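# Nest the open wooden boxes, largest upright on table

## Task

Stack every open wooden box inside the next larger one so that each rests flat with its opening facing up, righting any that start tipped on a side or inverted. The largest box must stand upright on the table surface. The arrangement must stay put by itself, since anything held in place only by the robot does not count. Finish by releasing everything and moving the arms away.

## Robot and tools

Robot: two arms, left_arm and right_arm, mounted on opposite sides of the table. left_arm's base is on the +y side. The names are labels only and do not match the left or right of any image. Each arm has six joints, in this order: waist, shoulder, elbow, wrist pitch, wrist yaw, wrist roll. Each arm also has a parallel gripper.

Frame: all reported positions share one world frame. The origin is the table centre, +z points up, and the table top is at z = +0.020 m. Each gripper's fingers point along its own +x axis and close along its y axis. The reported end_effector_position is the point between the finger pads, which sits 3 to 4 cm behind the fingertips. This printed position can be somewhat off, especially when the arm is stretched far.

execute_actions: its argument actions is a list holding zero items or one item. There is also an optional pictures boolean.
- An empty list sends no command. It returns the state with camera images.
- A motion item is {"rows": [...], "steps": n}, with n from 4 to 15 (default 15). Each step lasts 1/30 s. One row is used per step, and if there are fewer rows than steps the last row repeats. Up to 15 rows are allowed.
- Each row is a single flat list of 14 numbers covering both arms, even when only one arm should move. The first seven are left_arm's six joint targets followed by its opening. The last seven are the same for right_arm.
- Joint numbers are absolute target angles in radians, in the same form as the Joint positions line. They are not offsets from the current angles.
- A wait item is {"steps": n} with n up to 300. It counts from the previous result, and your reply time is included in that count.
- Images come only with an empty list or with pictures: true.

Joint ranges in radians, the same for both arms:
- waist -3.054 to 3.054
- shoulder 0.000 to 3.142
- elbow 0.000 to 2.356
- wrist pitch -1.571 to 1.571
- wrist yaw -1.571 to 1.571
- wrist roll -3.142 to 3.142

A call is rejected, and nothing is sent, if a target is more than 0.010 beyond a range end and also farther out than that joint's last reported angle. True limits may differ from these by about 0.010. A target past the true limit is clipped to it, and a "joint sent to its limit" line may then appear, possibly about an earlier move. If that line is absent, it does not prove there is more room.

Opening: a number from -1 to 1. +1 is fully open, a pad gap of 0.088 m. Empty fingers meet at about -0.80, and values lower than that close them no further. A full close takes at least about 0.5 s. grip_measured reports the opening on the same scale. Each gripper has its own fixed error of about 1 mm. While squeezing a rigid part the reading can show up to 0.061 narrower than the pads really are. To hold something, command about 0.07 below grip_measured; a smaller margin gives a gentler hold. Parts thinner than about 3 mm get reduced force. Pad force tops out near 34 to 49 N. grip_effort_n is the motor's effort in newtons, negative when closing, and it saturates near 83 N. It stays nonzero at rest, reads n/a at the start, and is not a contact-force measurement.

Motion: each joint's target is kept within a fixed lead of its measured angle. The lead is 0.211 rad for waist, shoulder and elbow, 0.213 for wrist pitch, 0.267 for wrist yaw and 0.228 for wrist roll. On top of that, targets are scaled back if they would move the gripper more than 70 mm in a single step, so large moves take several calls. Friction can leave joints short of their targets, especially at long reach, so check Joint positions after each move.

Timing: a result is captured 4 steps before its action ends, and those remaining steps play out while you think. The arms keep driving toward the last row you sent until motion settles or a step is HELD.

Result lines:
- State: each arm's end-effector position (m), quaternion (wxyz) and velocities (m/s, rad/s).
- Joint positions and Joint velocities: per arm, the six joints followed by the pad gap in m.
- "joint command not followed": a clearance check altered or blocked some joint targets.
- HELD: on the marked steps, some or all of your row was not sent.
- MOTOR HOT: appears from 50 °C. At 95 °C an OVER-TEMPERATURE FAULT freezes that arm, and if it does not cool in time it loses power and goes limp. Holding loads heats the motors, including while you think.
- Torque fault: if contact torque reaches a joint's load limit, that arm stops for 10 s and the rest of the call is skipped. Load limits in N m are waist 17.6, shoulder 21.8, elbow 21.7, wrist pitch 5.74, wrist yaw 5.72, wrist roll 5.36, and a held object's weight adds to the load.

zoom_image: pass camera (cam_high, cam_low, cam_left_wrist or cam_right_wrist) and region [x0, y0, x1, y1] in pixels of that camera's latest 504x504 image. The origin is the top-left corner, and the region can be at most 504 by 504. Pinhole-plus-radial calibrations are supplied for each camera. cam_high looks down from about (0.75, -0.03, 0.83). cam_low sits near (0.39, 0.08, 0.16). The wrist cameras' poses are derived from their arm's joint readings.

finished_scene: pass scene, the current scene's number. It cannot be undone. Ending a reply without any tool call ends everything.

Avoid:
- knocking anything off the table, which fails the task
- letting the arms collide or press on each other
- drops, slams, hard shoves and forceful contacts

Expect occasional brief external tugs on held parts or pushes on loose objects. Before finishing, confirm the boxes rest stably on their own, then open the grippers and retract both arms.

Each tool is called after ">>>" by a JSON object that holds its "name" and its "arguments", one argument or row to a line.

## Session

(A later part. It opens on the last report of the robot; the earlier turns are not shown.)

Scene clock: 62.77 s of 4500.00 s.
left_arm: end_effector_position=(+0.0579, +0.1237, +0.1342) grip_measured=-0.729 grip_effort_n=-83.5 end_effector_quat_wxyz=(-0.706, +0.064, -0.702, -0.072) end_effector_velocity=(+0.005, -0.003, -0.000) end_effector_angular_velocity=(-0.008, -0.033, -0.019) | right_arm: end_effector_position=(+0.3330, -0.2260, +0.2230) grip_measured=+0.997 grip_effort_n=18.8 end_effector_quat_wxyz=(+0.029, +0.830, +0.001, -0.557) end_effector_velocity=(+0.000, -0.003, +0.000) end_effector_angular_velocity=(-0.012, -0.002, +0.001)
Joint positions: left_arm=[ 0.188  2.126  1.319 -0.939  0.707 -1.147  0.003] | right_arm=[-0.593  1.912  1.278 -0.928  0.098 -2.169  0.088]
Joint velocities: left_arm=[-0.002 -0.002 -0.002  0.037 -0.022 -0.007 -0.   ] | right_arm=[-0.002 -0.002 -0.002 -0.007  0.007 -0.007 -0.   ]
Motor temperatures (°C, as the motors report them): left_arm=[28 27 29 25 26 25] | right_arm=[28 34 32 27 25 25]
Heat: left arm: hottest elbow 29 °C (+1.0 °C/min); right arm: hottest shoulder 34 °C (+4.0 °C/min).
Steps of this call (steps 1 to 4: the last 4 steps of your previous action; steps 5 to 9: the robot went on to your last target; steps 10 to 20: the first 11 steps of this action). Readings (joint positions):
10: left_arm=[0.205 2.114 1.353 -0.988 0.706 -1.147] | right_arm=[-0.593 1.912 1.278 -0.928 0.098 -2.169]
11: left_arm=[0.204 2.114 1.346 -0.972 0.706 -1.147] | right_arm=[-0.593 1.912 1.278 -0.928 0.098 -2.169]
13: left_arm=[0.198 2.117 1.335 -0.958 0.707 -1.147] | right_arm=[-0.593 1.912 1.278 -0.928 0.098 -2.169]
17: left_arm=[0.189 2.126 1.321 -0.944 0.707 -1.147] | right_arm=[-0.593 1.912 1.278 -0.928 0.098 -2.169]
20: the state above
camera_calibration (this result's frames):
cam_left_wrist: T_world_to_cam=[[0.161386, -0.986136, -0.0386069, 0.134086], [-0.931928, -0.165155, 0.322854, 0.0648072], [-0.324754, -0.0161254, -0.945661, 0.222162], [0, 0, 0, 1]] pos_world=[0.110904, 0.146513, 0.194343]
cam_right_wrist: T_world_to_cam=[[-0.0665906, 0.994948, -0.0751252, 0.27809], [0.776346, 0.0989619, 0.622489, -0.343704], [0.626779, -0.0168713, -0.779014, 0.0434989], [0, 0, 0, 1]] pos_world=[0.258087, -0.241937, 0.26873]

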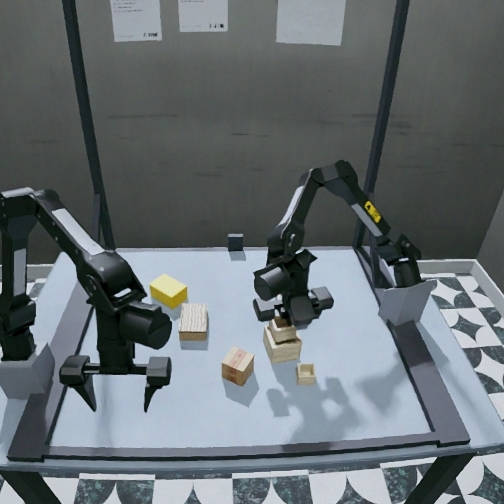

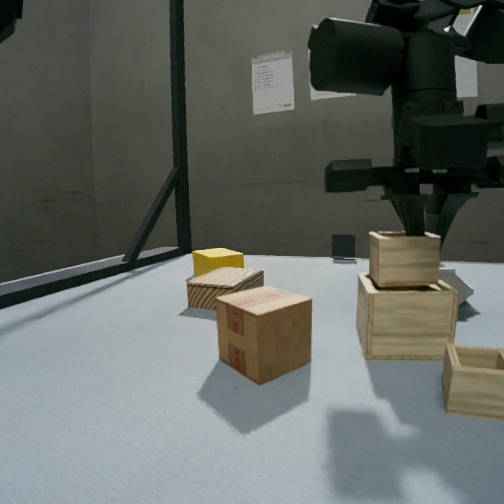

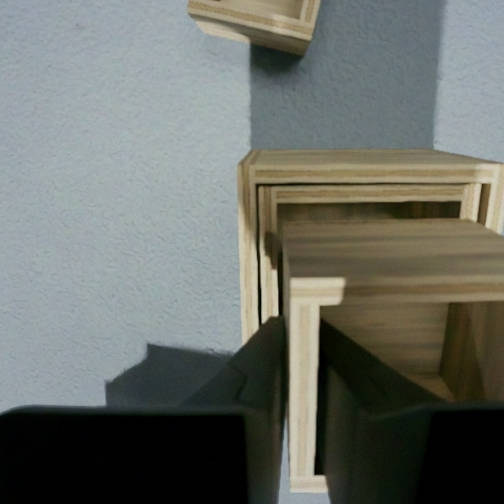

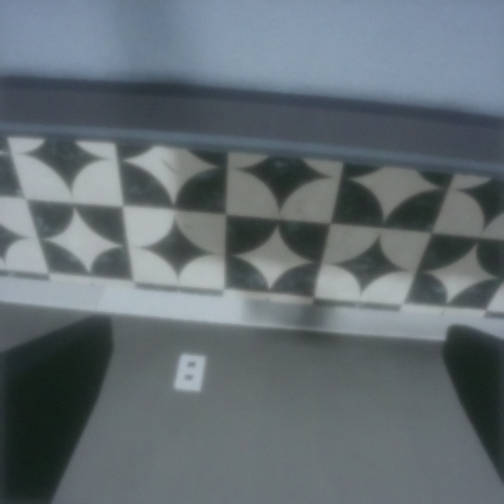

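>>> {"name": "execute_actions", "arguments": {
  "actions": [
    {"rows":[[0.162,2.144,1.28,-0.868,0.712,-1.16,-0.9,-0.593,1.912,1.278,-0.928,0.098,-2.169,1]],"steps":15}
  ],
  "pictures": true
}}

>>> {"name": "zoom_image", "arguments": {
  "camera": "cam_left_wrist",
  "region": [204, 100, 504, 400]
}}

Scene clock: 63.40 s of 4500.00 s.
left_arm: end_effector_position=(+0.0604, +0.1229, +0.1257) grip_measured=-0.729 grip_effort_n=-83.5 end_effector_quat_wxyz=(-0.709, +0.063, -0.700, -0.060) end_effector_velocity=(-0.001, +0.006, -0.003) end_effector_angular_velocity=(+0.019, +0.004, +0.020) | right_arm: end_effector_position=(+0.3330, -0.2260, +0.2230) grip_measured=+0.997 grip_effort_n=19.3 end_effector_quat_wxyz=(+0.029, +0.830, +0.001, -0.557) end_effector_velocity=(-0.003, -0.001, -0.001) end_effector_angular_velocity=(+0.005, +0.009, -0.019)
Joint positions: left_arm=[ 0.176  2.13   1.292 -0.877  0.711 -1.156  0.003] | right_arm=[-0.593  1.912  1.278 -0.928  0.098 -2.169  0.088]
Joint velocities: left_arm=[-0.002  0.002 -0.012 -0.007 -0.007 -0.007 -0.   ] | right_arm=[ 0.002 -0.002 -0.002 -0.007 -0.007  0.022 -0.   ]
Motor temperatures (°C, as the motors report them): left_arm=[28 27 29 25 26 25] | right_arm=[28 34 32 27 25 25]
Heat: left arm: hottest elbow 29 °C (+1.0 °C/min); right arm: hottest shoulder 34 °C (+4.0 °C/min).
Steps of this call (steps 1 to 4: the last 4 steps of your previous action; steps 5 to 8: the robot went on to your last target; steps 9 to 19: the first 11 steps of this action). Readings (joint positions):
9: left_arm=[0.188 2.126 1.315 -0.930 0.707 -1.149] | right_arm=[-0.593 1.912 1.278 -0.928 0.098 -2.169]
10: left_arm=[0.184 2.126 1.308 -0.913 0.707 -1.150] | right_arm=[-0.593 1.912 1.278 -0.928 0.098 -2.169]
12: left_arm=[0.175 2.129 1.299 -0.894 0.707 -1.153] | right_arm=[-0.593 1.912 1.278 -0.928 0.098 -2.169]
16: left_arm=[0.176 2.130 1.294 -0.880 0.711 -1.155] | right_arm=[-0.593 1.912 1.278 -0.928 0.098 -2.169]
19: the state above
camera_calibration (this result's frames):
cam_left_wrist: T_world_to_cam=[[0.141883, -0.989598, -0.0237912, 0.132329], [-0.937159, -0.142026, 0.318688, 0.0677223], [-0.318752, -0.0229202, -0.947561, 0.215641], [0, 0, 0, 1]] pos_world=[0.113427, 0.145513, 0.185899]
cam_right_wrist: T_world_to_cam=[[-0.0665906, 0.994948, -0.0751252, 0.27809], [0.776346, 0.0989619, 0.622489, -0.343704], [0.626779, -0.0168713, -0.779014, 0.0434989], [0, 0, 0, 1]] pos_world=[0.258087, -0.241937, 0.26873]

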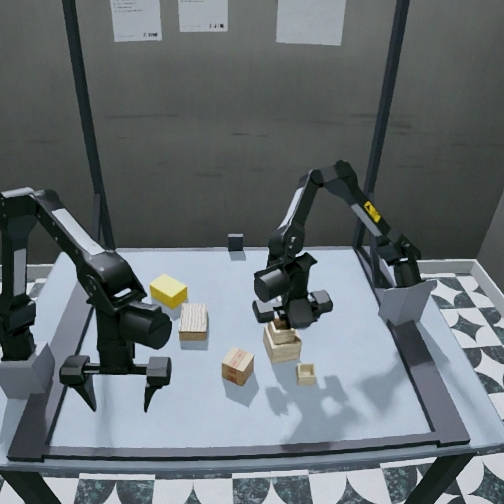

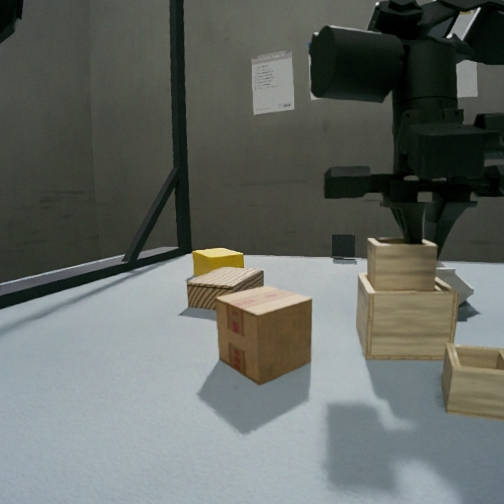

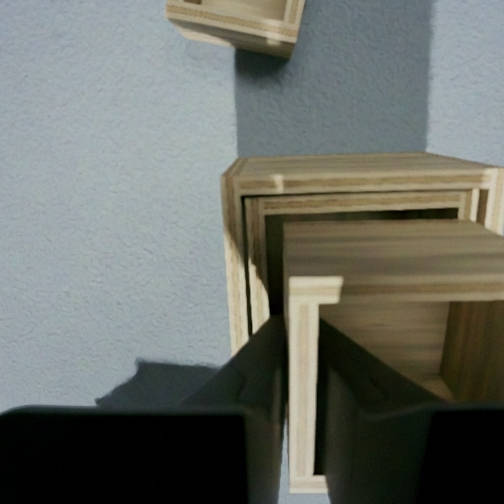

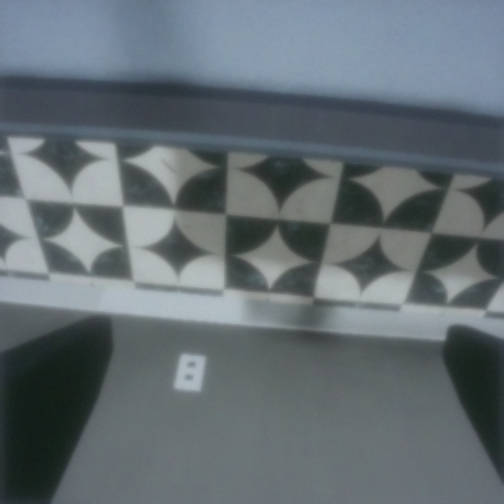

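Region (204, 100, 504, 400) of cam_left_wrist's 504x504 image, scaled by 1.680, with more detail than that image has.

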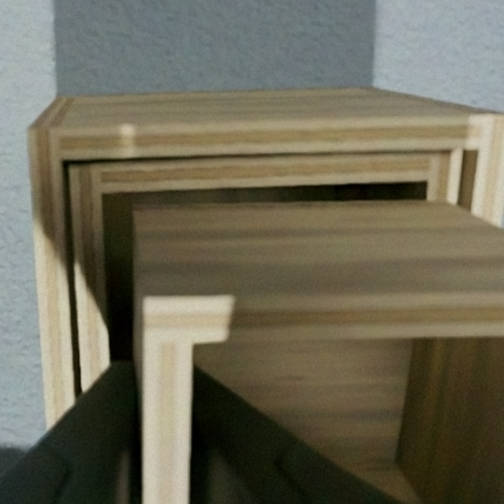

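>>> {"name": "execute_actions", "arguments": {
  "actions": [
    {"rows":[[0.182,2.122,1.268,-0.877,0.712,-1.19,-0.9,-0.593,1.912,1.278,-0.928,0.098,-2.169,1]],"steps":15}
  ],
  "pictures": true
}}

>>> {"name": "zoom_image", "arguments": {
  "camera": "cam_left_wrist",
  "region": [204, 100, 504, 400]
}}

Scene clock: 63.93 s of 4500.00 s.
left_arm: end_effector_position=(+0.0609, +0.1255, +0.1258) grip_measured=-0.729 grip_effort_n=-83.5 end_effector_quat_wxyz=(-0.705, +0.077, -0.701, -0.071) end_effector_velocity=(+0.000, +0.003, -0.002) end_effector_angular_velocity=(+0.007, -0.004, +0.022) | right_arm: end_effector_position=(+0.3330, -0.2260, +0.2230) grip_measured=+0.997 grip_effort_n=18.8 end_effector_quat_wxyz=(+0.029, +0.830, +0.001, -0.557) end_effector_velocity=(+0.003, +0.001, +0.001) end_effector_angular_velocity=(+0.000, -0.010, +0.005)
Joint positions: left_arm=[ 0.183  2.127  1.28  -0.873  0.716 -1.185  0.003] | right_arm=[-0.593  1.912  1.278 -0.928  0.098 -2.169  0.088]
Joint velocities: left_arm=[-0.002 -0.002 -0.012  0.007 -0.007 -0.022 -0.   ] | right_arm=[-0.002  0.002  0.002  0.007  0.007 -0.007 -0.   ]
Motor temperatures (°C, as the motors report them): left_arm=[28 27 29 25 26 25] | right_arm=[28 34 32 27 25 25]
Heat: left arm: hottest elbow 29 °C (+1.0 °C/min); right arm: hottest shoulder 34 °C (+4.0 °C/min).
Steps of this call (steps 1 to 4: the last 4 steps of your previous action; step 5: the robot went on to your last target; steps 6 to 16: the first 11 steps of this action). Readings (joint positions):
6: left_arm=[0.177 2.129 1.290 -0.876 0.712 -1.159] | right_arm=[-0.593 1.912 1.278 -0.928 0.098 -2.169]
7: left_arm=[0.178 2.129 1.288 -0.874 0.714 -1.166] | right_arm=[-0.593 1.912 1.278 -0.928 0.098 -2.169]
9: left_arm=[0.181 2.128 1.284 -0.873 0.715 -1.175] | right_arm=[-0.593 1.912 1.278 -0.928 0.098 -2.169]
13: left_arm=[0.183 2.128 1.281 -0.873 0.716 -1.182] | right_arm=[-0.593 1.912 1.278 -0.928 0.098 -2.169]
16: the state above
camera_calibration (this result's frames):
cam_left_wrist: T_world_to_cam=[[0.178024, -0.983809, -0.0206763, 0.13153], [-0.929651, -0.175037, 0.324209, 0.0715813], [-0.322579, -0.0384951, -0.94576, 0.217869], [0, 0, 0, 1]] pos_world=[0.11341, 0.150316, 0.185564]
cam_right_wrist: T_world_to_cam=[[-0.0665906, 0.994948, -0.0751252, 0.27809], [0.776346, 0.0989619, 0.622489, -0.343704], [0.626779, -0.0168713, -0.779014, 0.0434989], [0, 0, 0, 1]] pos_world=[0.258087, -0.241937, 0.26873]

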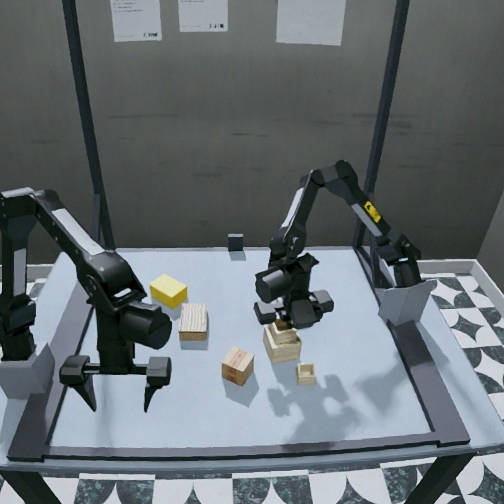

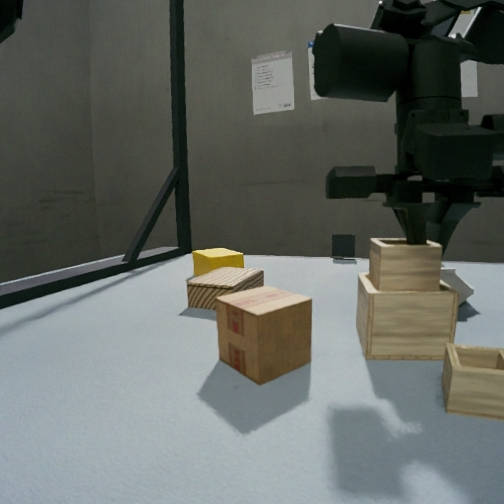

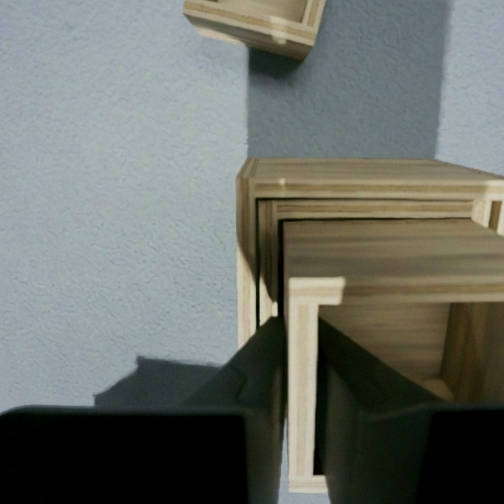

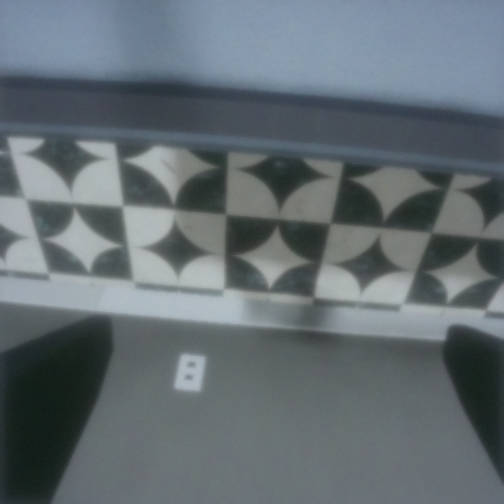

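Region (204, 100, 504, 400) of cam_left_wrist's 504x504 image, scaled by 1.680, with more detail than that image has.

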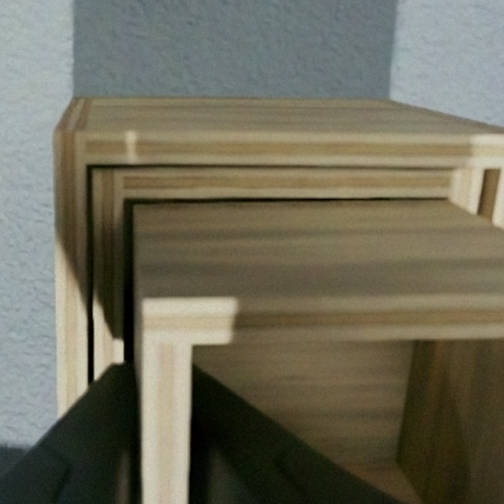

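Looks aligned. Descend .012.

>>> {"name": "execute_actions", "arguments": {
  "actions": [
    {"rows":[[0.157,2.142,1.245,-0.82,0.716,-1.19,-0.9,-0.593,1.912,1.278,-0.928,0.098,-2.169,1]],"steps":15}
  ],
  "pictures": true
}}

>>> {"name": "zoom_image", "arguments": {
  "camera": "cam_left_wrist",
  "region": [204, 100, 504, 400]
}}

Scene clock: 64.43 s of 4500.00 s.
left_arm: end_effector_position=(+0.0615, +0.1256, +0.1171) grip_measured=-0.729 grip_effort_n=-83.5 end_effector_quat_wxyz=(-0.708, +0.070, -0.700, -0.061) end_effector_velocity=(+0.002, -0.004, +0.001) end_effector_angular_velocity=(-0.011, -0.017, -0.027) | right_arm: end_effector_position=(+0.3330, -0.2260, +0.2230) grip_measured=+0.997 grip_effort_n=19.3 end_effector_quat_wxyz=(+0.029, +0.830, +0.001, -0.557) end_effector_velocity=(-0.006, -0.002, -0.002) end_effector_angular_velocity=(-0.011, +0.030, +0.008)
Joint positions: left_arm=[ 0.167  2.131  1.256 -0.823  0.716 -1.187  0.003] | right_arm=[-0.593  1.912  1.278 -0.928  0.098 -2.169  0.088]
Joint velocities: left_arm=[-0.002 -0.002  0.002  0.022 -0.007  0.007 -0.   ] | right_arm=[ 0.002 -0.002 -0.002 -0.022 -0.022 -0.007 -0.   ]
Motor temperatures (°C, as the motors report them): left_arm=[28 28 29 25 26 25] | right_arm=[28 34 32 27 25 25]
Heat: left arm: hottest elbow 29 °C (+1.0 °C/min); right arm: hottest shoulder 34 °C (+4.0 °C/min).
Steps of this call (steps 1 to 4: the last 4 steps of your previous action; steps 5 to 15: the first 11 steps of this action). Readings (joint positions):
5: left_arm=[0.183 2.127 1.277 -0.870 0.716 -1.186] | right_arm=[-0.593 1.912 1.278 -0.928 0.098 -2.169]
6: left_arm=[0.182 2.127 1.271 -0.861 0.716 -1.186] | right_arm=[-0.593 1.912 1.278 -0.928 0.098 -2.169]
8: left_arm=[0.182 2.127 1.265 -0.847 0.720 -1.186] | right_arm=[-0.593 1.912 1.278 -0.928 0.098 -2.169]
12: left_arm=[0.170 2.131 1.256 -0.828 0.716 -1.187] | right_arm=[-0.593 1.912 1.278 -0.928 0.098 -2.169]
15: the state above
camera_calibration (this result's frames):
cam_left_wrist: T_world_to_cam=[[0.154548, -0.987859, -0.0157865, 0.132702], [-0.935357, -0.151442, 0.319645, 0.0728489], [-0.318155, -0.0346344, -0.947406, 0.209309], [0, 0, 0, 1]] pos_world=[0.114224, 0.149372, 0.177109]
cam_right_wrist: T_world_to_cam=[[-0.0665906, 0.994948, -0.0751252, 0.27809], [0.776346, 0.0989619, 0.622489, -0.343704], [0.626779, -0.0168713, -0.779014, 0.0434989], [0, 0, 0, 1]] pos_world=[0.258087, -0.241937, 0.26873]

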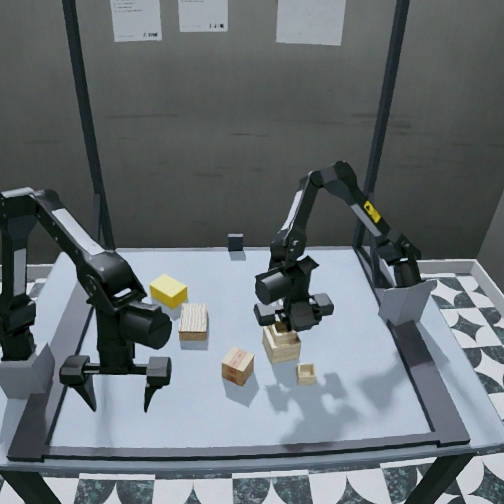

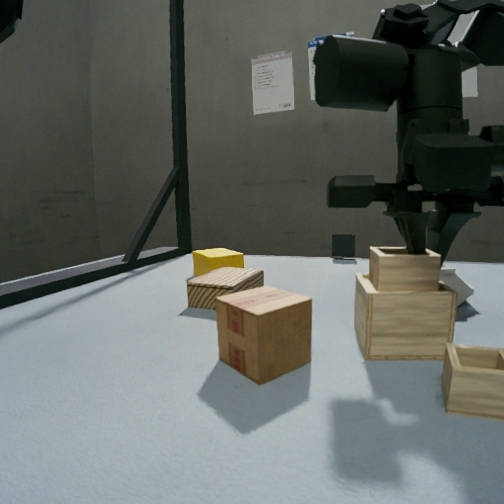

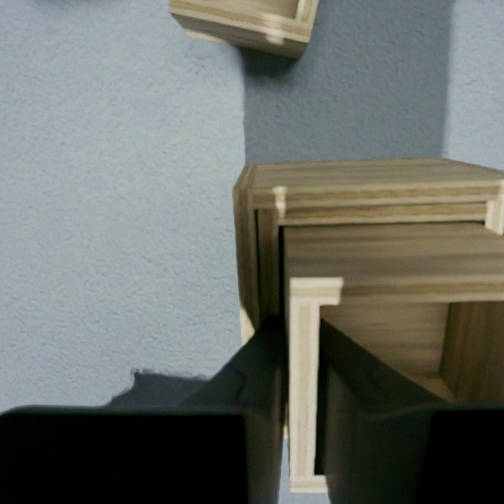

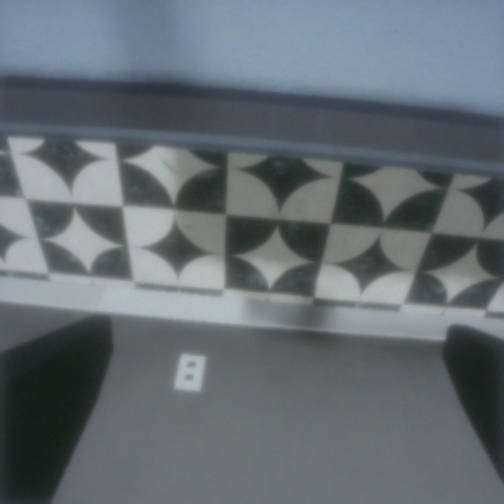

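Region (204, 100, 504, 400) of cam_left_wrist's 504x504 image, scaled by 1.680, with more detail than that image has.

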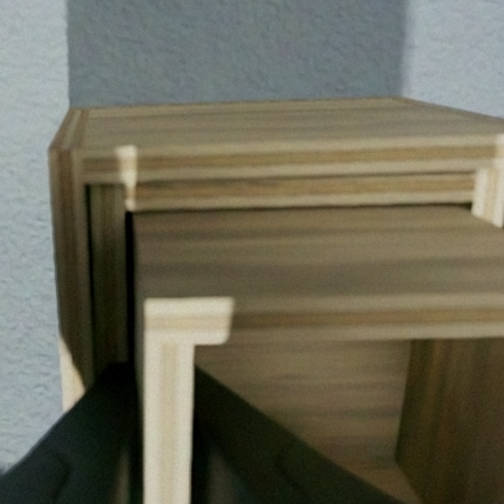

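>>> {"name": "execute_actions", "arguments": {
  "actions": [
    {"rows":[[0.167,2.131,1.256,-0.823,0.716,-1.187,-0.55,-0.593,1.912,1.278,-0.928,0.098,-2.169,1]],"steps":15}
  ]
}}

>>> {"name": "execute_actions", "arguments": {
  "actions": [
    {"rows":[[0.23,2.1,1.32,-0.99,0.708,-1.19,-0.55,-0.593,1.912,1.278,-0.928,0.098,-2.169,1]],"steps":15}
  ],
  "pictures": true
}}

Scene clock: 64.97 s of 4500.00 s.
left_arm: end_effector_position=(+0.0616, +0.1254, +0.1172) grip_measured=-0.573 grip_effort_n=17.0 end_effector_quat_wxyz=(-0.708, +0.070, -0.700, -0.061) end_effector_velocity=(-0.002, +0.001, +0.001) end_effector_angular_velocity=(+0.007, -0.005, -0.007) | right_arm: end_effector_position=(+0.3330, -0.2260, +0.2230) grip_measured=+0.997 grip_effort_n=19.3 end_effector_quat_wxyz=(+0.029, +0.830, +0.001, -0.557) end_effector_velocity=(+0.000, -0.003, +0.002) end_effector_angular_velocity=(-0.008, -0.005, +0.003)
Joint positions: left_arm=[ 0.167  2.131  1.256 -0.821  0.717 -1.187  0.011] | right_arm=[-0.593  1.912  1.278 -0.928  0.098 -2.169  0.088]
Joint velocities: left_arm=[-0.002 -0.007 -0.002 -0.007 -0.007  0.007  0.007] | right_arm=[-0.002 -0.007 -0.002 -0.007  0.007 -0.007 -0.   ]
Motor temperatures (°C, as the motors report them): left_arm=[28 28 29 25 26 25] | right_arm=[28 34 32 27 25 25]
Heat: left arm: hottest elbow 29 °C (+1.0 °C/min); right arm: hottest shoulder 34 °C (+4.0 °C/min).
Steps of this call (steps 1 to 4: the last 4 steps of your previous action; step 5: the robot went on to your last target; steps 6 to 16: the first 11 steps of this action). Readings (joint positions):
6: left_arm=[0.166 2.131 1.256 -0.822 0.716 -1.187] | right_arm=[-0.593 1.912 1.278 -0.928 0.098 -2.169]
7: left_arm=[0.167 2.131 1.256 -0.822 0.717 -1.187] | right_arm=[-0.593 1.912 1.278 -0.928 0.098 -2.169]
9: left_arm=[0.167 2.131 1.256 -0.822 0.717 -1.187] | right_arm=[-0.593 1.912 1.278 -0.928 0.098 -2.169]
13: left_arm=[0.167 2.131 1.256 -0.821 0.717 -1.187] | right_arm=[-0.593 1.912 1.278 -0.928 0.098 -2.169]
16: the state above

Scene clock: 65.47 s of 4500.00 s.
left_arm: end_effector_position=(+0.0599, +0.1320, +0.1450) grip_measured=-0.553 grip_effort_n=15.6 end_effector_quat_wxyz=(-0.698, +0.098, -0.702, -0.102) end_effector_velocity=(-0.008, +0.002, +0.003) end_effector_angular_velocity=(+0.016, +0.021, +0.012) | right_arm: end_effector_position=(+0.3330, -0.2260, +0.2230) grip_measured=+0.997 grip_effort_n=19.3 end_effector_quat_wxyz=(+0.029, +0.830, +0.001, -0.557) end_effector_velocity=(-0.002, -0.001, -0.002) end_effector_angular_velocity=(-0.015, +0.013, +0.021)
Joint positions: left_arm=[ 0.226  2.112  1.311 -0.979  0.712 -1.187  0.012] | right_arm=[-0.593  1.912  1.278 -0.928  0.098 -2.169  0.088]
Joint velocities: left_arm=[-0.002 -0.007  0.012 -0.051  0.007  0.007 -0.   ] | right_arm=[ 0.002  0.002 -0.002 -0.007 -0.007 -0.022 -0.   ]
Motor temperatures (°C, as the motors report them): left_arm=[28 28 29 25 26 25] | right_arm=[28 34 32 27 25 25]
Heat: left arm: hottest elbow 29 °C (+1.0 °C/min); right arm: hottest shoulder 34 °C (+4.0 °C/min).
Steps of this call (steps 1 to 4: the last 4 steps of your previous action; steps 5 to 15: the first 11 steps of this action). Readings (joint positions):
5: left_arm=[0.169 2.131 1.261 -0.835 0.717 -1.187] | right_arm=[-0.593 1.912 1.278 -0.928 0.098 -2.169]
6: left_arm=[0.175 2.131 1.274 -0.876 0.717 -1.187] | right_arm=[-0.593 1.912 1.278 -0.928 0.098 -2.169]
8: left_arm=[0.196 2.126 1.286 -0.927 0.715 -1.187] | right_arm=[-0.593 1.912 1.278 -0.928 0.098 -2.169]
12: left_arm=[0.224 2.114 1.307 -0.966 0.712 -1.187] | right_arm=[-0.593 1.912 1.278 -0.928 0.098 -2.169]
15: the state above
camera_calibration (this result's frames):
cam_left_wrist: T_world_to_cam=[[0.248999, -0.967889, -0.0344971, 0.134141], [-0.909936, -0.245992, 0.333923, 0.0723123], [-0.331686, -0.0517564, -0.941969, 0.237755], [0, 0, 0, 1]] pos_world=[0.111258, 0.159928, 0.204439]
cam_right_wrist: T_world_to_cam=[[-0.0665906, 0.994948, -0.0751252, 0.27809], [0.776346, 0.0989619, 0.622489, -0.343704], [0.626779, -0.0168713, -0.779014, 0.0434989], [0, 0, 0, 1]] pos_world=[0.258087, -0.241937, 0.26873]

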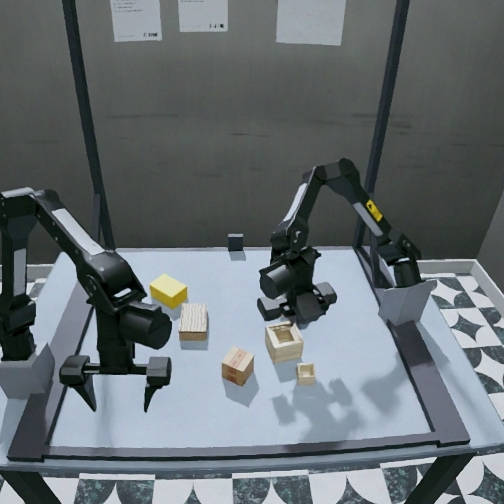

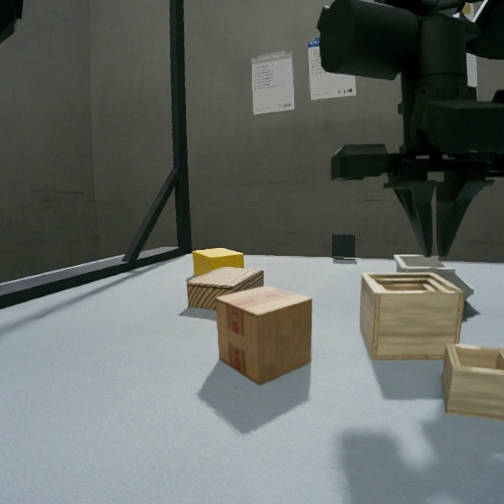

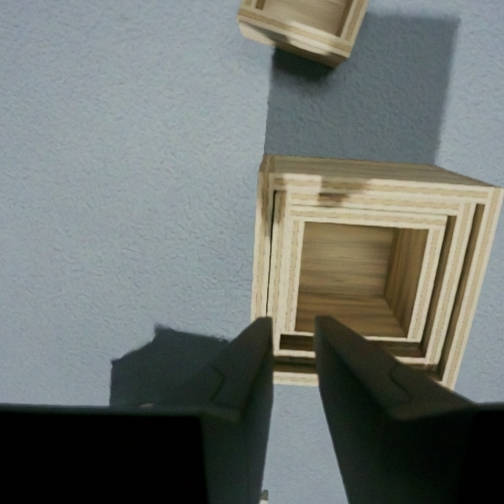

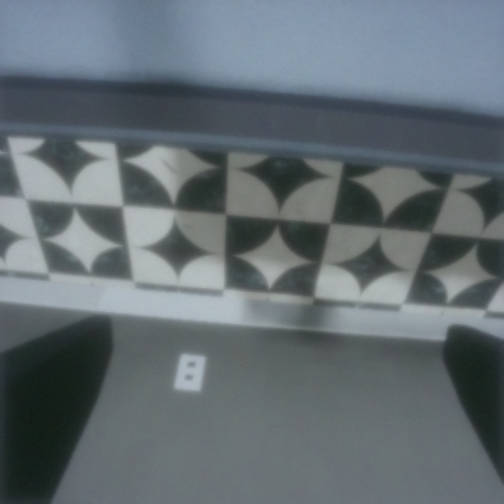

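>>> {"name": "execute_actions", "arguments": {
  "actions": [
    {"rows":[[0.3,2.2,1.42,-1.08,0.69,-1.0,-0.3,-0.593,1.912,1.278,-0.928,0.098,-2.169,1]],"steps":12}
  ]
}}

>>> {"name": "execute_actions", "arguments": {
  "actions": [
    {"rows":[[0.378,2.346,1.44,-0.985,0.671,-0.79,-0.3,-0.593,1.912,1.278,-0.928,0.098,-2.169,1]],"steps":15}
  ]
}}

>>> {"name": "execute_actions", "arguments": {
  "actions": [
    {"rows":[[0.378,2.346,1.44,-0.985,0.671,-0.79,-0.3,-0.593,1.912,1.278,-0.928,0.098,-2.169,1]],"steps":8}
  ],
  "pictures": true
}}

Scene clock: 66.17 s of 4500.00 s.
left_arm: end_effector_position=(+0.0833, +0.1346, +0.1610) grip_measured=-0.336 grip_effort_n=15.6 end_effector_quat_wxyz=(-0.700, +0.073, -0.706, -0.080) end_effector_velocity=(+0.036, +0.016, +0.010) end_effector_angular_velocity=(+0.016, +0.021, -0.042) | right_arm: end_effector_position=(+0.3330, -0.2260, +0.2230) grip_measured=+0.997 grip_effort_n=18.8 end_effector_quat_wxyz=(+0.029, +0.830, +0.001, -0.557) end_effector_velocity=(+0.002, -0.000, +0.001) end_effector_angular_velocity=(+0.000, -0.010, +0.005)
Joint positions: left_arm=[ 0.295  2.178  1.401 -1.066  0.695 -1.028  0.023] | right_arm=[-0.593  1.912  1.278 -0.928  0.098 -2.169  0.088]
Joint velocities: left_arm=[ 0.095  0.105  0.076 -0.081 -0.022  0.183  0.012] | right_arm=[-0.002 -0.002 -0.002  0.007  0.007 -0.007 -0.   ]
Motor temperatures (°C, as the motors report them): left_arm=[28 28 29 25 26 25] | right_arm=[28 34 32 27 25 25]
Heat: left arm: hottest elbow 29 °C (+1.0 °C/min); right arm: hottest shoulder 34 °C (+4.1 °C/min).
Steps of this call (steps 1 to 4: the last 4 steps of your previous action; steps 5 to 13: the robot went on to your last target; steps 14 to 21: the first 8 steps of this action). Readings (joint positions):
14: left_arm=[0.228 2.116 1.321 -1.001 0.711 -1.168] | right_arm=[-0.593 1.912 1.278 -0.928 0.098 -2.169]
15: left_arm=[0.235 2.129 1.341 -1.026 0.709 -1.129] | right_arm=[-0.593 1.912 1.278 -0.928 0.098 -2.169]
17: left_arm=[0.260 2.154 1.376 -1.039 0.702 -1.075] | right_arm=[-0.593 1.912 1.278 -0.928 0.098 -2.169]
21: the state above

Scene clock: 66.67 s of 4500.00 s.
left_arm: end_effector_position=(+0.1386, +0.1529, +0.1452) grip_measured=-0.304 grip_effort_n=15.1 end_effector_quat_wxyz=(+0.706, -0.030, +0.707, +0.030) end_effector_velocity=(+0.004, -0.004, -0.002) end_effector_angular_velocity=(-0.009, -0.025, -0.109) | right_arm: end_effector_position=(+0.3330, -0.2260, +0.2230) grip_measured=+0.997 grip_effort_n=18.8 end_effector_quat_wxyz=(+0.029, +0.830, +0.001, -0.557) end_effector_velocity=(+0.000, +0.005, +0.002) end_effector_angular_velocity=(+0.022, -0.008, +0.017)
Joint positions: left_arm=[ 0.376  2.334  1.434 -0.992  0.673 -0.806  0.024] | right_arm=[-0.593  1.912  1.278 -0.928  0.098 -2.169  0.088]
Joint velocities: left_arm=[-0.007 -0.002 -0.002  0.037 -0.007  0.081  0.   ] | right_arm=[ 0.002 -0.007 -0.002  0.022 -0.007 -0.007 -0.   ]
Motor temperatures (°C, as the motors report them): left_arm=[28 28 29 25 26 25] | right_arm=[28 34 32 27 25 25]
Heat: left arm: hottest elbow 29 °C (+1.0 °C/min); right arm: hottest shoulder 34 °C (+4.0 °C/min).
Steps of this call (steps 1 to 4: the last 4 steps of your previous action; steps 5 to 15: the first 11 steps of this action). Readings (joint positions):
5: left_arm=[0.299 2.199 1.410 -1.074 0.695 -0.986] | right_arm=[-0.593 1.912 1.278 -0.928 0.098 -2.169]
6: left_arm=[0.306 2.218 1.419 -1.056 0.694 -0.938] | right_arm=[-0.593 1.912 1.278 -0.928 0.098 -2.169]
8: left_arm=[0.332 2.267 1.436 -1.012 0.685 -0.875] | right_arm=[-0.593 1.912 1.278 -0.928 0.098 -2.169]
12: left_arm=[0.373 2.330 1.434 -0.999 0.673 -0.821] | right_arm=[-0.593 1.912 1.278 -0.928 0.098 -2.169]
15: the state above

Scene clock: 66.93 s of 4500.00 s.
left_arm: end_effector_position=(+0.1395, +0.1523, +0.1451) grip_measured=-0.303 grip_effort_n=15.6 end_effector_quat_wxyz=(+0.707, -0.026, +0.706, +0.024) end_effector_velocity=(+0.001, -0.000, -0.000) end_effector_angular_velocity=(+0.003, -0.009, -0.028) | right_arm: end_effector_position=(+0.3330, -0.2260, +0.2230) grip_measured=+0.997 grip_effort_n=18.4 end_effector_quat_wxyz=(+0.029, +0.830, +0.001, -0.557) end_effector_velocity=(-0.002, -0.003, -0.002) end_effector_angular_velocity=(-0.008, +0.013, +0.003)
Joint positions: left_arm=[ 0.376  2.335  1.435 -0.987  0.673 -0.795  0.024] | right_arm=[-0.593  1.912  1.278 -0.928  0.098 -2.169  0.088]
Joint velocities: left_arm=[-0.002 -0.002 -0.002  0.007 -0.007  0.022 -0.   ] | right_arm=[-0.002 -0.002 -0.007 -0.007 -0.007 -0.007 -0.   ]
Motor temperatures (°C, as the motors report them): left_arm=[28 28 29 25 26 25] | right_arm=[28 34 32 27 25 25]
Heat: left arm: hottest elbow 29 °C (+1.0 °C/min); right arm: hottest shoulder 34 °C (+4.0 °C/min).
Steps of this call (steps 1 to 4: the last 4 steps of your previous action; steps 5 to 8: the first 4 steps of this action). Readings (joint positions):
5: left_arm=[0.376 2.335 1.435 -0.988 0.673 -0.796] | right_arm=[-0.593 1.912 1.278 -0.928 0.098 -2.169]
6: left_arm=[0.376 2.335 1.435 -0.988 0.673 -0.795] | right_arm=[-0.593 1.912 1.278 -0.928 0.098 -2.169]
8: the state above
camera_calibration (this result's frames):
cam_left_wrist: T_world_to_cam=[[0.0399561, -0.998861, -0.0260992, 0.166647], [-0.943214, -0.046325, 0.32894, 0.124749], [-0.329775, 0.011474, -0.94399, 0.255641], [0, 0, 0, 1]] pos_world=[0.19531, 0.169303, 0.204637]
cam_right_wrist: T_world_to_cam=[[-0.0665906, 0.994948, -0.0751252, 0.27809], [0.776346, 0.0989619, 0.622489, -0.343704], [0.626779, -0.0168713, -0.779014, 0.0434989], [0, 0, 0, 1]] pos_world=[0.258087, -0.241937, 0.26873]

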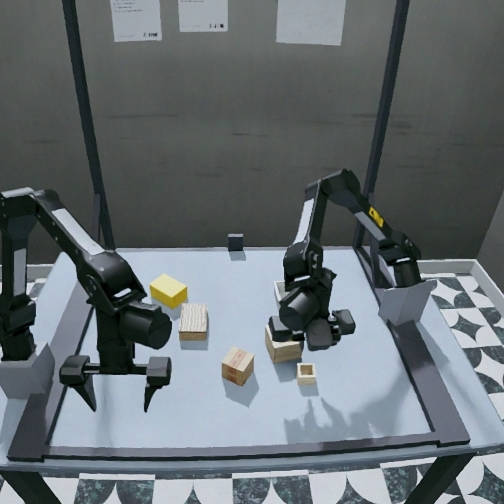

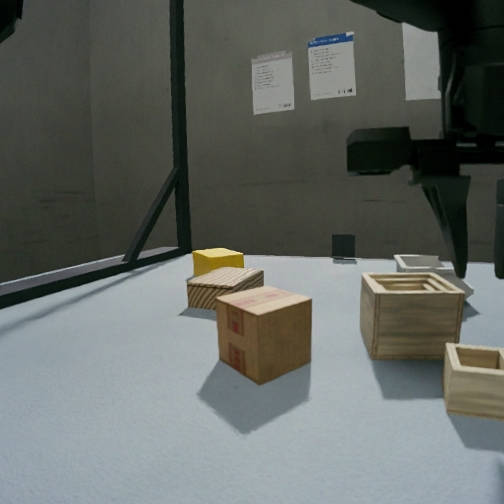

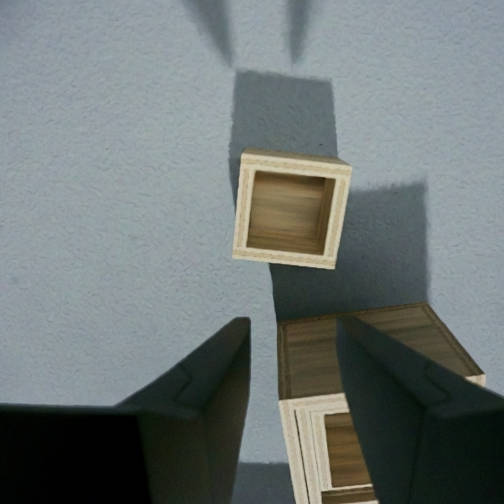

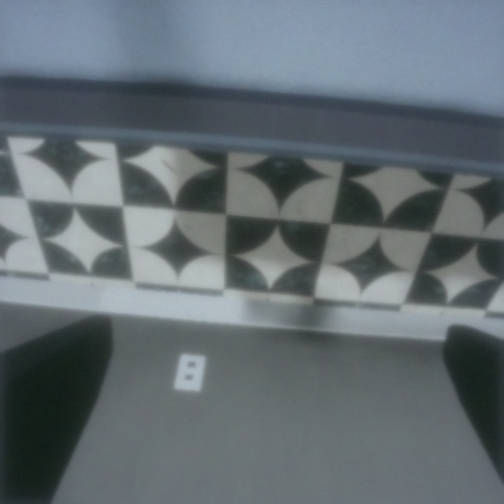

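>>> {"name": "execute_actions", "arguments": {
  "actions": [
    {"rows":[[0.36,2.455,1.331,-0.762,0.6765,-0.73,-0.3,-0.593,1.912,1.278,-0.928,0.098,-2.169,1]],"steps":15}
  ]
}}

>>> {"name": "execute_actions", "arguments": {
  "actions": [
    {"rows":[[0.36,2.455,1.331,-0.762,0.6765,-0.73,-0.3,-0.593,1.912,1.278,-0.928,0.098,-2.169,1]],"steps":8}
  ],
  "pictures": true
}}

Scene clock: 67.83 s of 4500.00 s.
left_arm: end_effector_position=(+0.1635, +0.1776, +0.0921) grip_measured=-0.303 grip_effort_n=15.1 end_effector_quat_wxyz=(+0.705, +0.003, +0.709, +0.004) end_effector_velocity=(+0.023, -0.018, +0.000) end_effector_angular_velocity=(-0.066, -0.105, -0.138) | right_arm: end_effector_position=(+0.3330, -0.2260, +0.2230) grip_measured=+0.997 grip_effort_n=19.3 end_effector_quat_wxyz=(+0.029, +0.830, +0.001, -0.557) end_effector_velocity=(-0.001, -0.002, -0.000) end_effector_angular_velocity=(-0.004, +0.010, +0.004)
Joint positions: left_arm=[ 0.359  2.449  1.336 -0.777  0.674 -0.737  0.024] | right_arm=[-0.593  1.912  1.278 -0.928  0.098 -2.169  0.088]
Joint velocities: left_arm=[-0.002 -0.002  0.002  0.154 -0.022  0.037 -0.   ] | right_arm=[-0.002 -0.002 -0.002 -0.007 -0.007 -0.007 -0.   ]
Motor temperatures (°C, as the motors report them): left_arm=[29 28 29 25 26 25] | right_arm=[28 34 32 27 25 25]
Heat: left arm: hottest waist 29 °C (+1.0 °C/min); right arm: hottest shoulder 34 °C (+4.0 °C/min).
Steps of this call (steps 1 to 4: the last 4 steps of your previous action; steps 5 to 15: the robot went on to your last target; step 16: nothing new was sent; steps 17 to 27: the first 11 steps of this action). Readings (joint positions):
17: left_arm=[0.376 2.343 1.427 -0.969 0.673 -0.787] | right_arm=[-0.593 1.912 1.278 -0.928 0.098 -2.169]
18: left_arm=[0.374 2.353 1.411 -0.913 0.674 -0.772] | right_arm=[-0.593 1.912 1.278 -0.928 0.098 -2.169]
20: left_arm=[0.369 2.388 1.389 -0.843 0.674 -0.755] | right_arm=[-0.593 1.912 1.278 -0.928 0.098 -2.169]
24: left_arm=[0.361 2.445 1.341 -0.796 0.674 -0.741] | right_arm=[-0.593 1.912 1.278 -0.928 0.098 -2.169]
27: the state above

Scene clock: 68.10 s of 4500.00 s.
left_arm: end_effector_position=(+0.1651, +0.1765, +0.0918) grip_measured=-0.303 grip_effort_n=15.1 end_effector_quat_wxyz=(+0.708, +0.004, +0.707, -0.002) end_effector_velocity=(+0.002, -0.001, -0.001) end_effector_angular_velocity=(+0.003, -0.009, +0.001) | right_arm: end_effector_position=(+0.3330, -0.2260, +0.2230) grip_measured=+0.997 grip_effort_n=19.3 end_effector_quat_wxyz=(+0.029, +0.830, +0.001, -0.557) end_effector_velocity=(-0.003, -0.001, -0.001) end_effector_angular_velocity=(-0.000, +0.010, -0.005)
Joint positions: left_arm=[ 0.359  2.449  1.335 -0.764  0.674 -0.733  0.024] | right_arm=[-0.593  1.912  1.278 -0.928  0.098 -2.169  0.088]
Joint velocities: left_arm=[-0.002  0.002  0.002  0.007 -0.007 -0.007 -0.   ] | right_arm=[ 0.002 -0.002 -0.002 -0.007 -0.007  0.007 -0.   ]
Motor temperatures (°C, as the motors report them): left_arm=[29 28 29 25 26 25] | right_arm=[28 34 32 27 25 25]
Heat: left arm: hottest waist 29 °C (+1.0 °C/min); right arm: hottest shoulder 34 °C (+4.1 °C/min).
Steps of this call (steps 1 to 4: the last 4 steps of your previous action; steps 5 to 8: the first 4 steps of this action). Readings (joint positions):
5: left_arm=[0.359 2.449 1.335 -0.768 0.674 -0.734] | right_arm=[-0.593 1.912 1.278 -0.928 0.098 -2.169]
6: left_arm=[0.359 2.449 1.335 -0.768 0.674 -0.734] | right_arm=[-0.593 1.912 1.278 -0.928 0.098 -2.169]
8: the state above
camera_calibration (this result's frames):
cam_left_wrist: T_world_to_cam=[[-0.039867, -0.998715, -0.031289, 0.201991], [-0.944128, 0.0273982, 0.328439, 0.154634], [-0.32716, 0.0426347, -0.944007, 0.207593], [0, 0, 0, 1]] pos_world=[0.221963, 0.188644, 0.151501]
cam_right_wrist: T_world_to_cam=[[-0.0665906, 0.994948, -0.0751252, 0.27809], [0.776346, 0.0989619, 0.622489, -0.343704], [0.626779, -0.0168713, -0.779014, 0.0434989], [0, 0, 0, 1]] pos_world=[0.258087, -0.241937, 0.26873]

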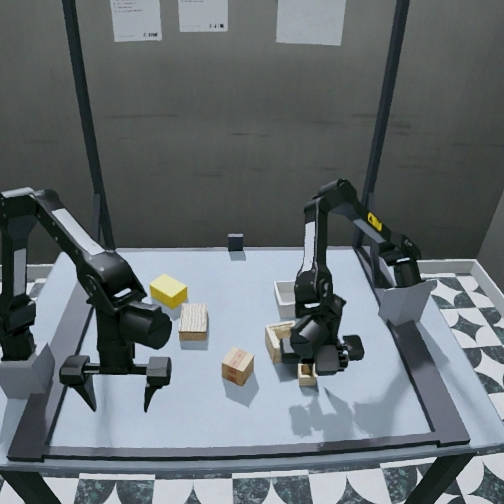

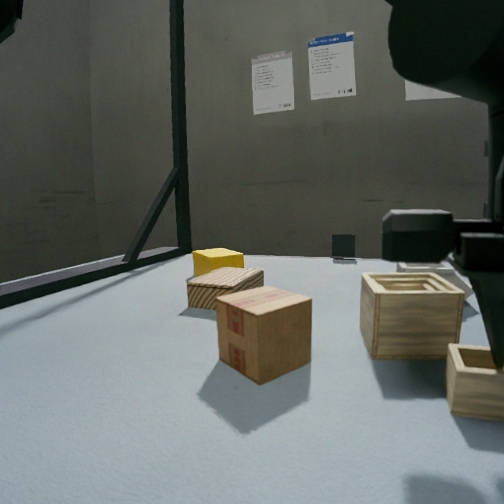

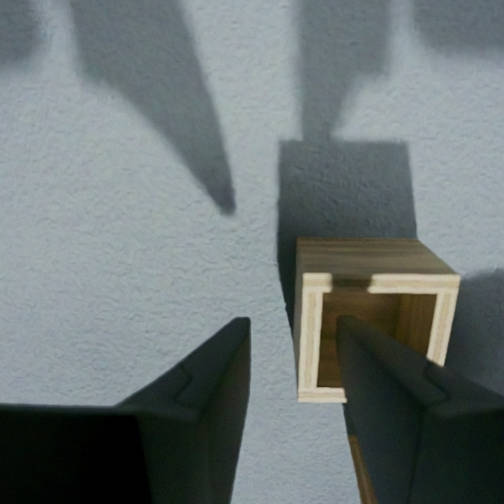

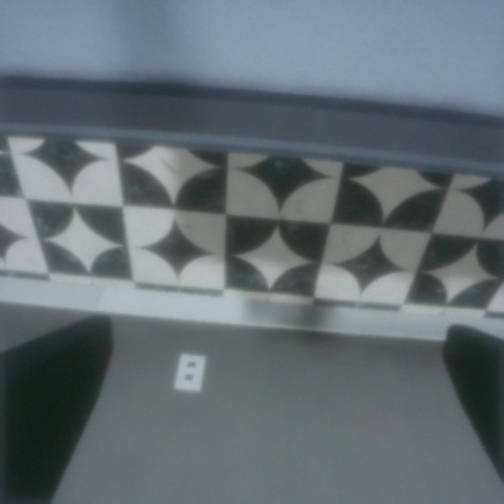

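>>> {"name": "execute_actions", "arguments": {
  "actions": [
    {"rows":[[0.32,2.465,1.30,-0.70,0.688,-0.77,-0.3,-0.593,1.912,1.278,-0.928,0.098,-2.169,1]],"steps":10}
  ]
}}

>>> {"name": "execute_actions", "arguments": {
  "actions": [
    {"rows":[[0.286,2.476,1.272,-0.632,0.697,-0.80,-0.3,-0.593,1.912,1.278,-0.928,0.098,-2.169,1]],"steps":15}
  ],
  "pictures": true
}}

Scene clock: 68.70 s of 4500.00 s.
left_arm: end_effector_position=(+0.1603, +0.1745, +0.0797) grip_measured=-0.303 grip_effort_n=15.6 end_effector_quat_wxyz=(+0.707, +0.009, +0.707, -0.005) end_effector_velocity=(-0.035, +0.001, -0.057) end_effector_angular_velocity=(+0.090, +0.059, -0.030) | right_arm: end_effector_position=(+0.3330, -0.2260, +0.2230) grip_measured=+0.997 grip_effort_n=19.3 end_effector_quat_wxyz=(+0.029, +0.830, +0.001, -0.557) end_effector_velocity=(+0.002, -0.000, +0.001) end_effector_angular_velocity=(-0.005, -0.009, +0.019)
Joint positions: left_arm=[ 0.327  2.453  1.311 -0.716  0.682 -0.758  0.024] | right_arm=[-0.593  1.912  1.278 -0.928  0.098 -2.169  0.088]
Joint velocities: left_arm=[-0.159  0.032 -0.076  0.095  0.022 -0.081 -0.   ] | right_arm=[-0.002 -0.002 -0.002  0.007  0.007 -0.022 -0.   ]
Motor temperatures (°C, as the motors report them): left_arm=[29 28 29 25 26 25] | right_arm=[28 34 32 27 25 25]
Heat: left arm: hottest waist 29 °C (+1.0 °C/min); right arm: hottest shoulder 34 °C (+4.0 °C/min).
Steps of this call (steps 1 to 4: the last 4 steps of your previous action; steps 5 to 12: the robot went on to your last target; steps 13 to 18: the first 6 steps of this action). Readings (joint positions):
13: left_arm=[0.358 2.449 1.332 -0.757 0.674 -0.735] | right_arm=[-0.593 1.912 1.278 -0.928 0.098 -2.169]
14: left_arm=[0.354 2.449 1.326 -0.741 0.675 -0.741] | right_arm=[-0.593 1.912 1.278 -0.928 0.098 -2.169]
16: left_arm=[0.341 2.450 1.318 -0.725 0.679 -0.752] | right_arm=[-0.593 1.912 1.278 -0.928 0.098 -2.169]
18: the state above

Scene clock: 69.20 s of 4500.00 s.
left_arm: end_effector_position=(+0.1587, +0.1714, +0.0659) grip_measured=-0.303 grip_effort_n=14.7 end_effector_quat_wxyz=(+0.710, +0.010, +0.704, -0.014) end_effector_velocity=(-0.005, -0.000, -0.006) end_effector_angular_velocity=(+0.002, +0.006, -0.010) | right_arm: end_effector_position=(+0.3330, -0.2260, +0.2230) grip_measured=+0.997 grip_effort_n=19.8 end_effector_quat_wxyz=(+0.029, +0.830, +0.001, -0.557) end_effector_velocity=(+0.004, -0.001, +0.002) end_effector_angular_velocity=(-0.001, -0.023, -0.011)
Joint positions: left_arm=[ 0.296  2.462  1.283 -0.637  0.693 -0.795  0.024] | right_arm=[-0.593  1.912  1.278 -0.928  0.098 -2.169  0.088]
Joint velocities: left_arm=[-0.017 -0.002 -0.017  0.022  0.007 -0.007 -0.   ] | right_arm=[-0.002 -0.002 -0.002  0.007  0.022  0.007 -0.   ]
Motor temperatures (°C, as the motors report them): left_arm=[29 28 29 25 26 25] | right_arm=[28 34 32 27 25 25]
Heat: left arm: hottest waist 29 °C (+1.0 °C/min); right arm: hottest shoulder 34 °C (+4.1 °C/min).
Steps of this call (steps 1 to 4: the last 4 steps of your previous action; steps 5 to 15: the first 11 steps of this action). Readings (joint positions):
5: left_arm=[0.319 2.455 1.303 -0.699 0.684 -0.769] | right_arm=[-0.593 1.912 1.278 -0.928 0.098 -2.169]
6: left_arm=[0.316 2.455 1.298 -0.680 0.686 -0.775] | right_arm=[-0.593 1.912 1.278 -0.928 0.098 -2.169]
8: left_arm=[0.304 2.458 1.290 -0.660 0.689 -0.784] | right_arm=[-0.593 1.912 1.278 -0.928 0.098 -2.169]
12: left_arm=[0.297 2.461 1.284 -0.641 0.692 -0.793] | right_arm=[-0.593 1.912 1.278 -0.928 0.098 -2.169]
15: the state above
camera_calibration (this result's frames):
cam_left_wrist: T_world_to_cam=[[-0.0636672, -0.997695, -0.02348, 0.198912], [-0.945301, 0.0527479, 0.321906, 0.153532], [-0.319925, 0.0426905, -0.946481, 0.180221], [0, 0, 0, 1]] pos_world=[0.215455, 0.182661, 0.125823]
cam_right_wrist: T_world_to_cam=[[-0.0665906, 0.994948, -0.0751252, 0.27809], [0.776346, 0.0989619, 0.622489, -0.343704], [0.626779, -0.0168713, -0.779014, 0.0434989], [0, 0, 0, 1]] pos_world=[0.258087, -0.241937, 0.26873]

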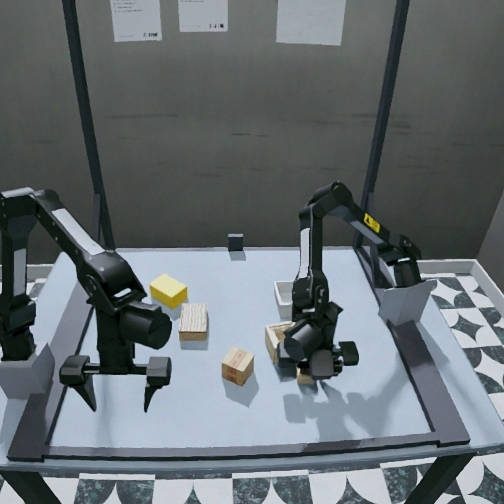

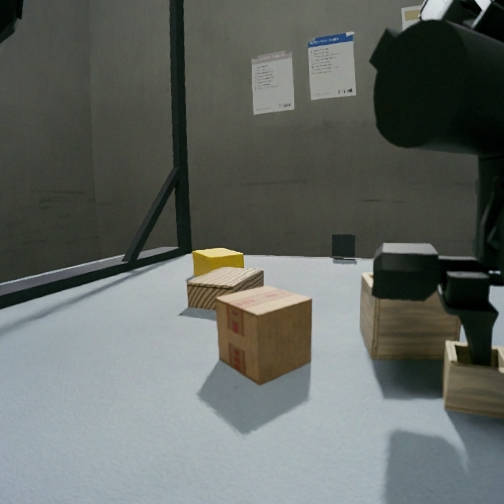

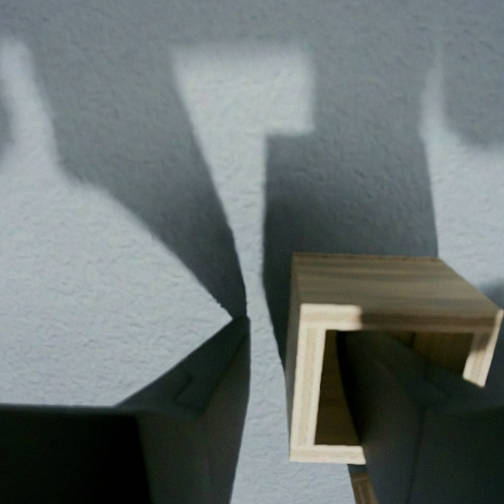

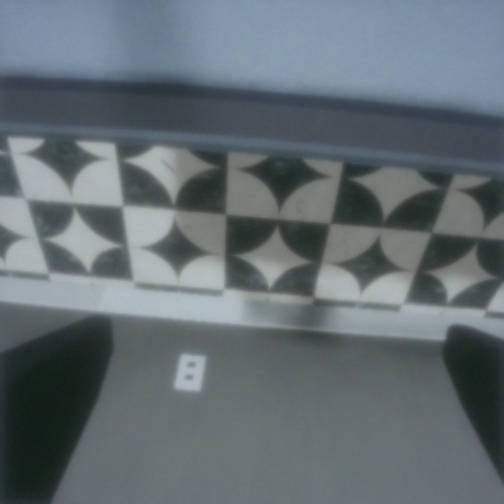

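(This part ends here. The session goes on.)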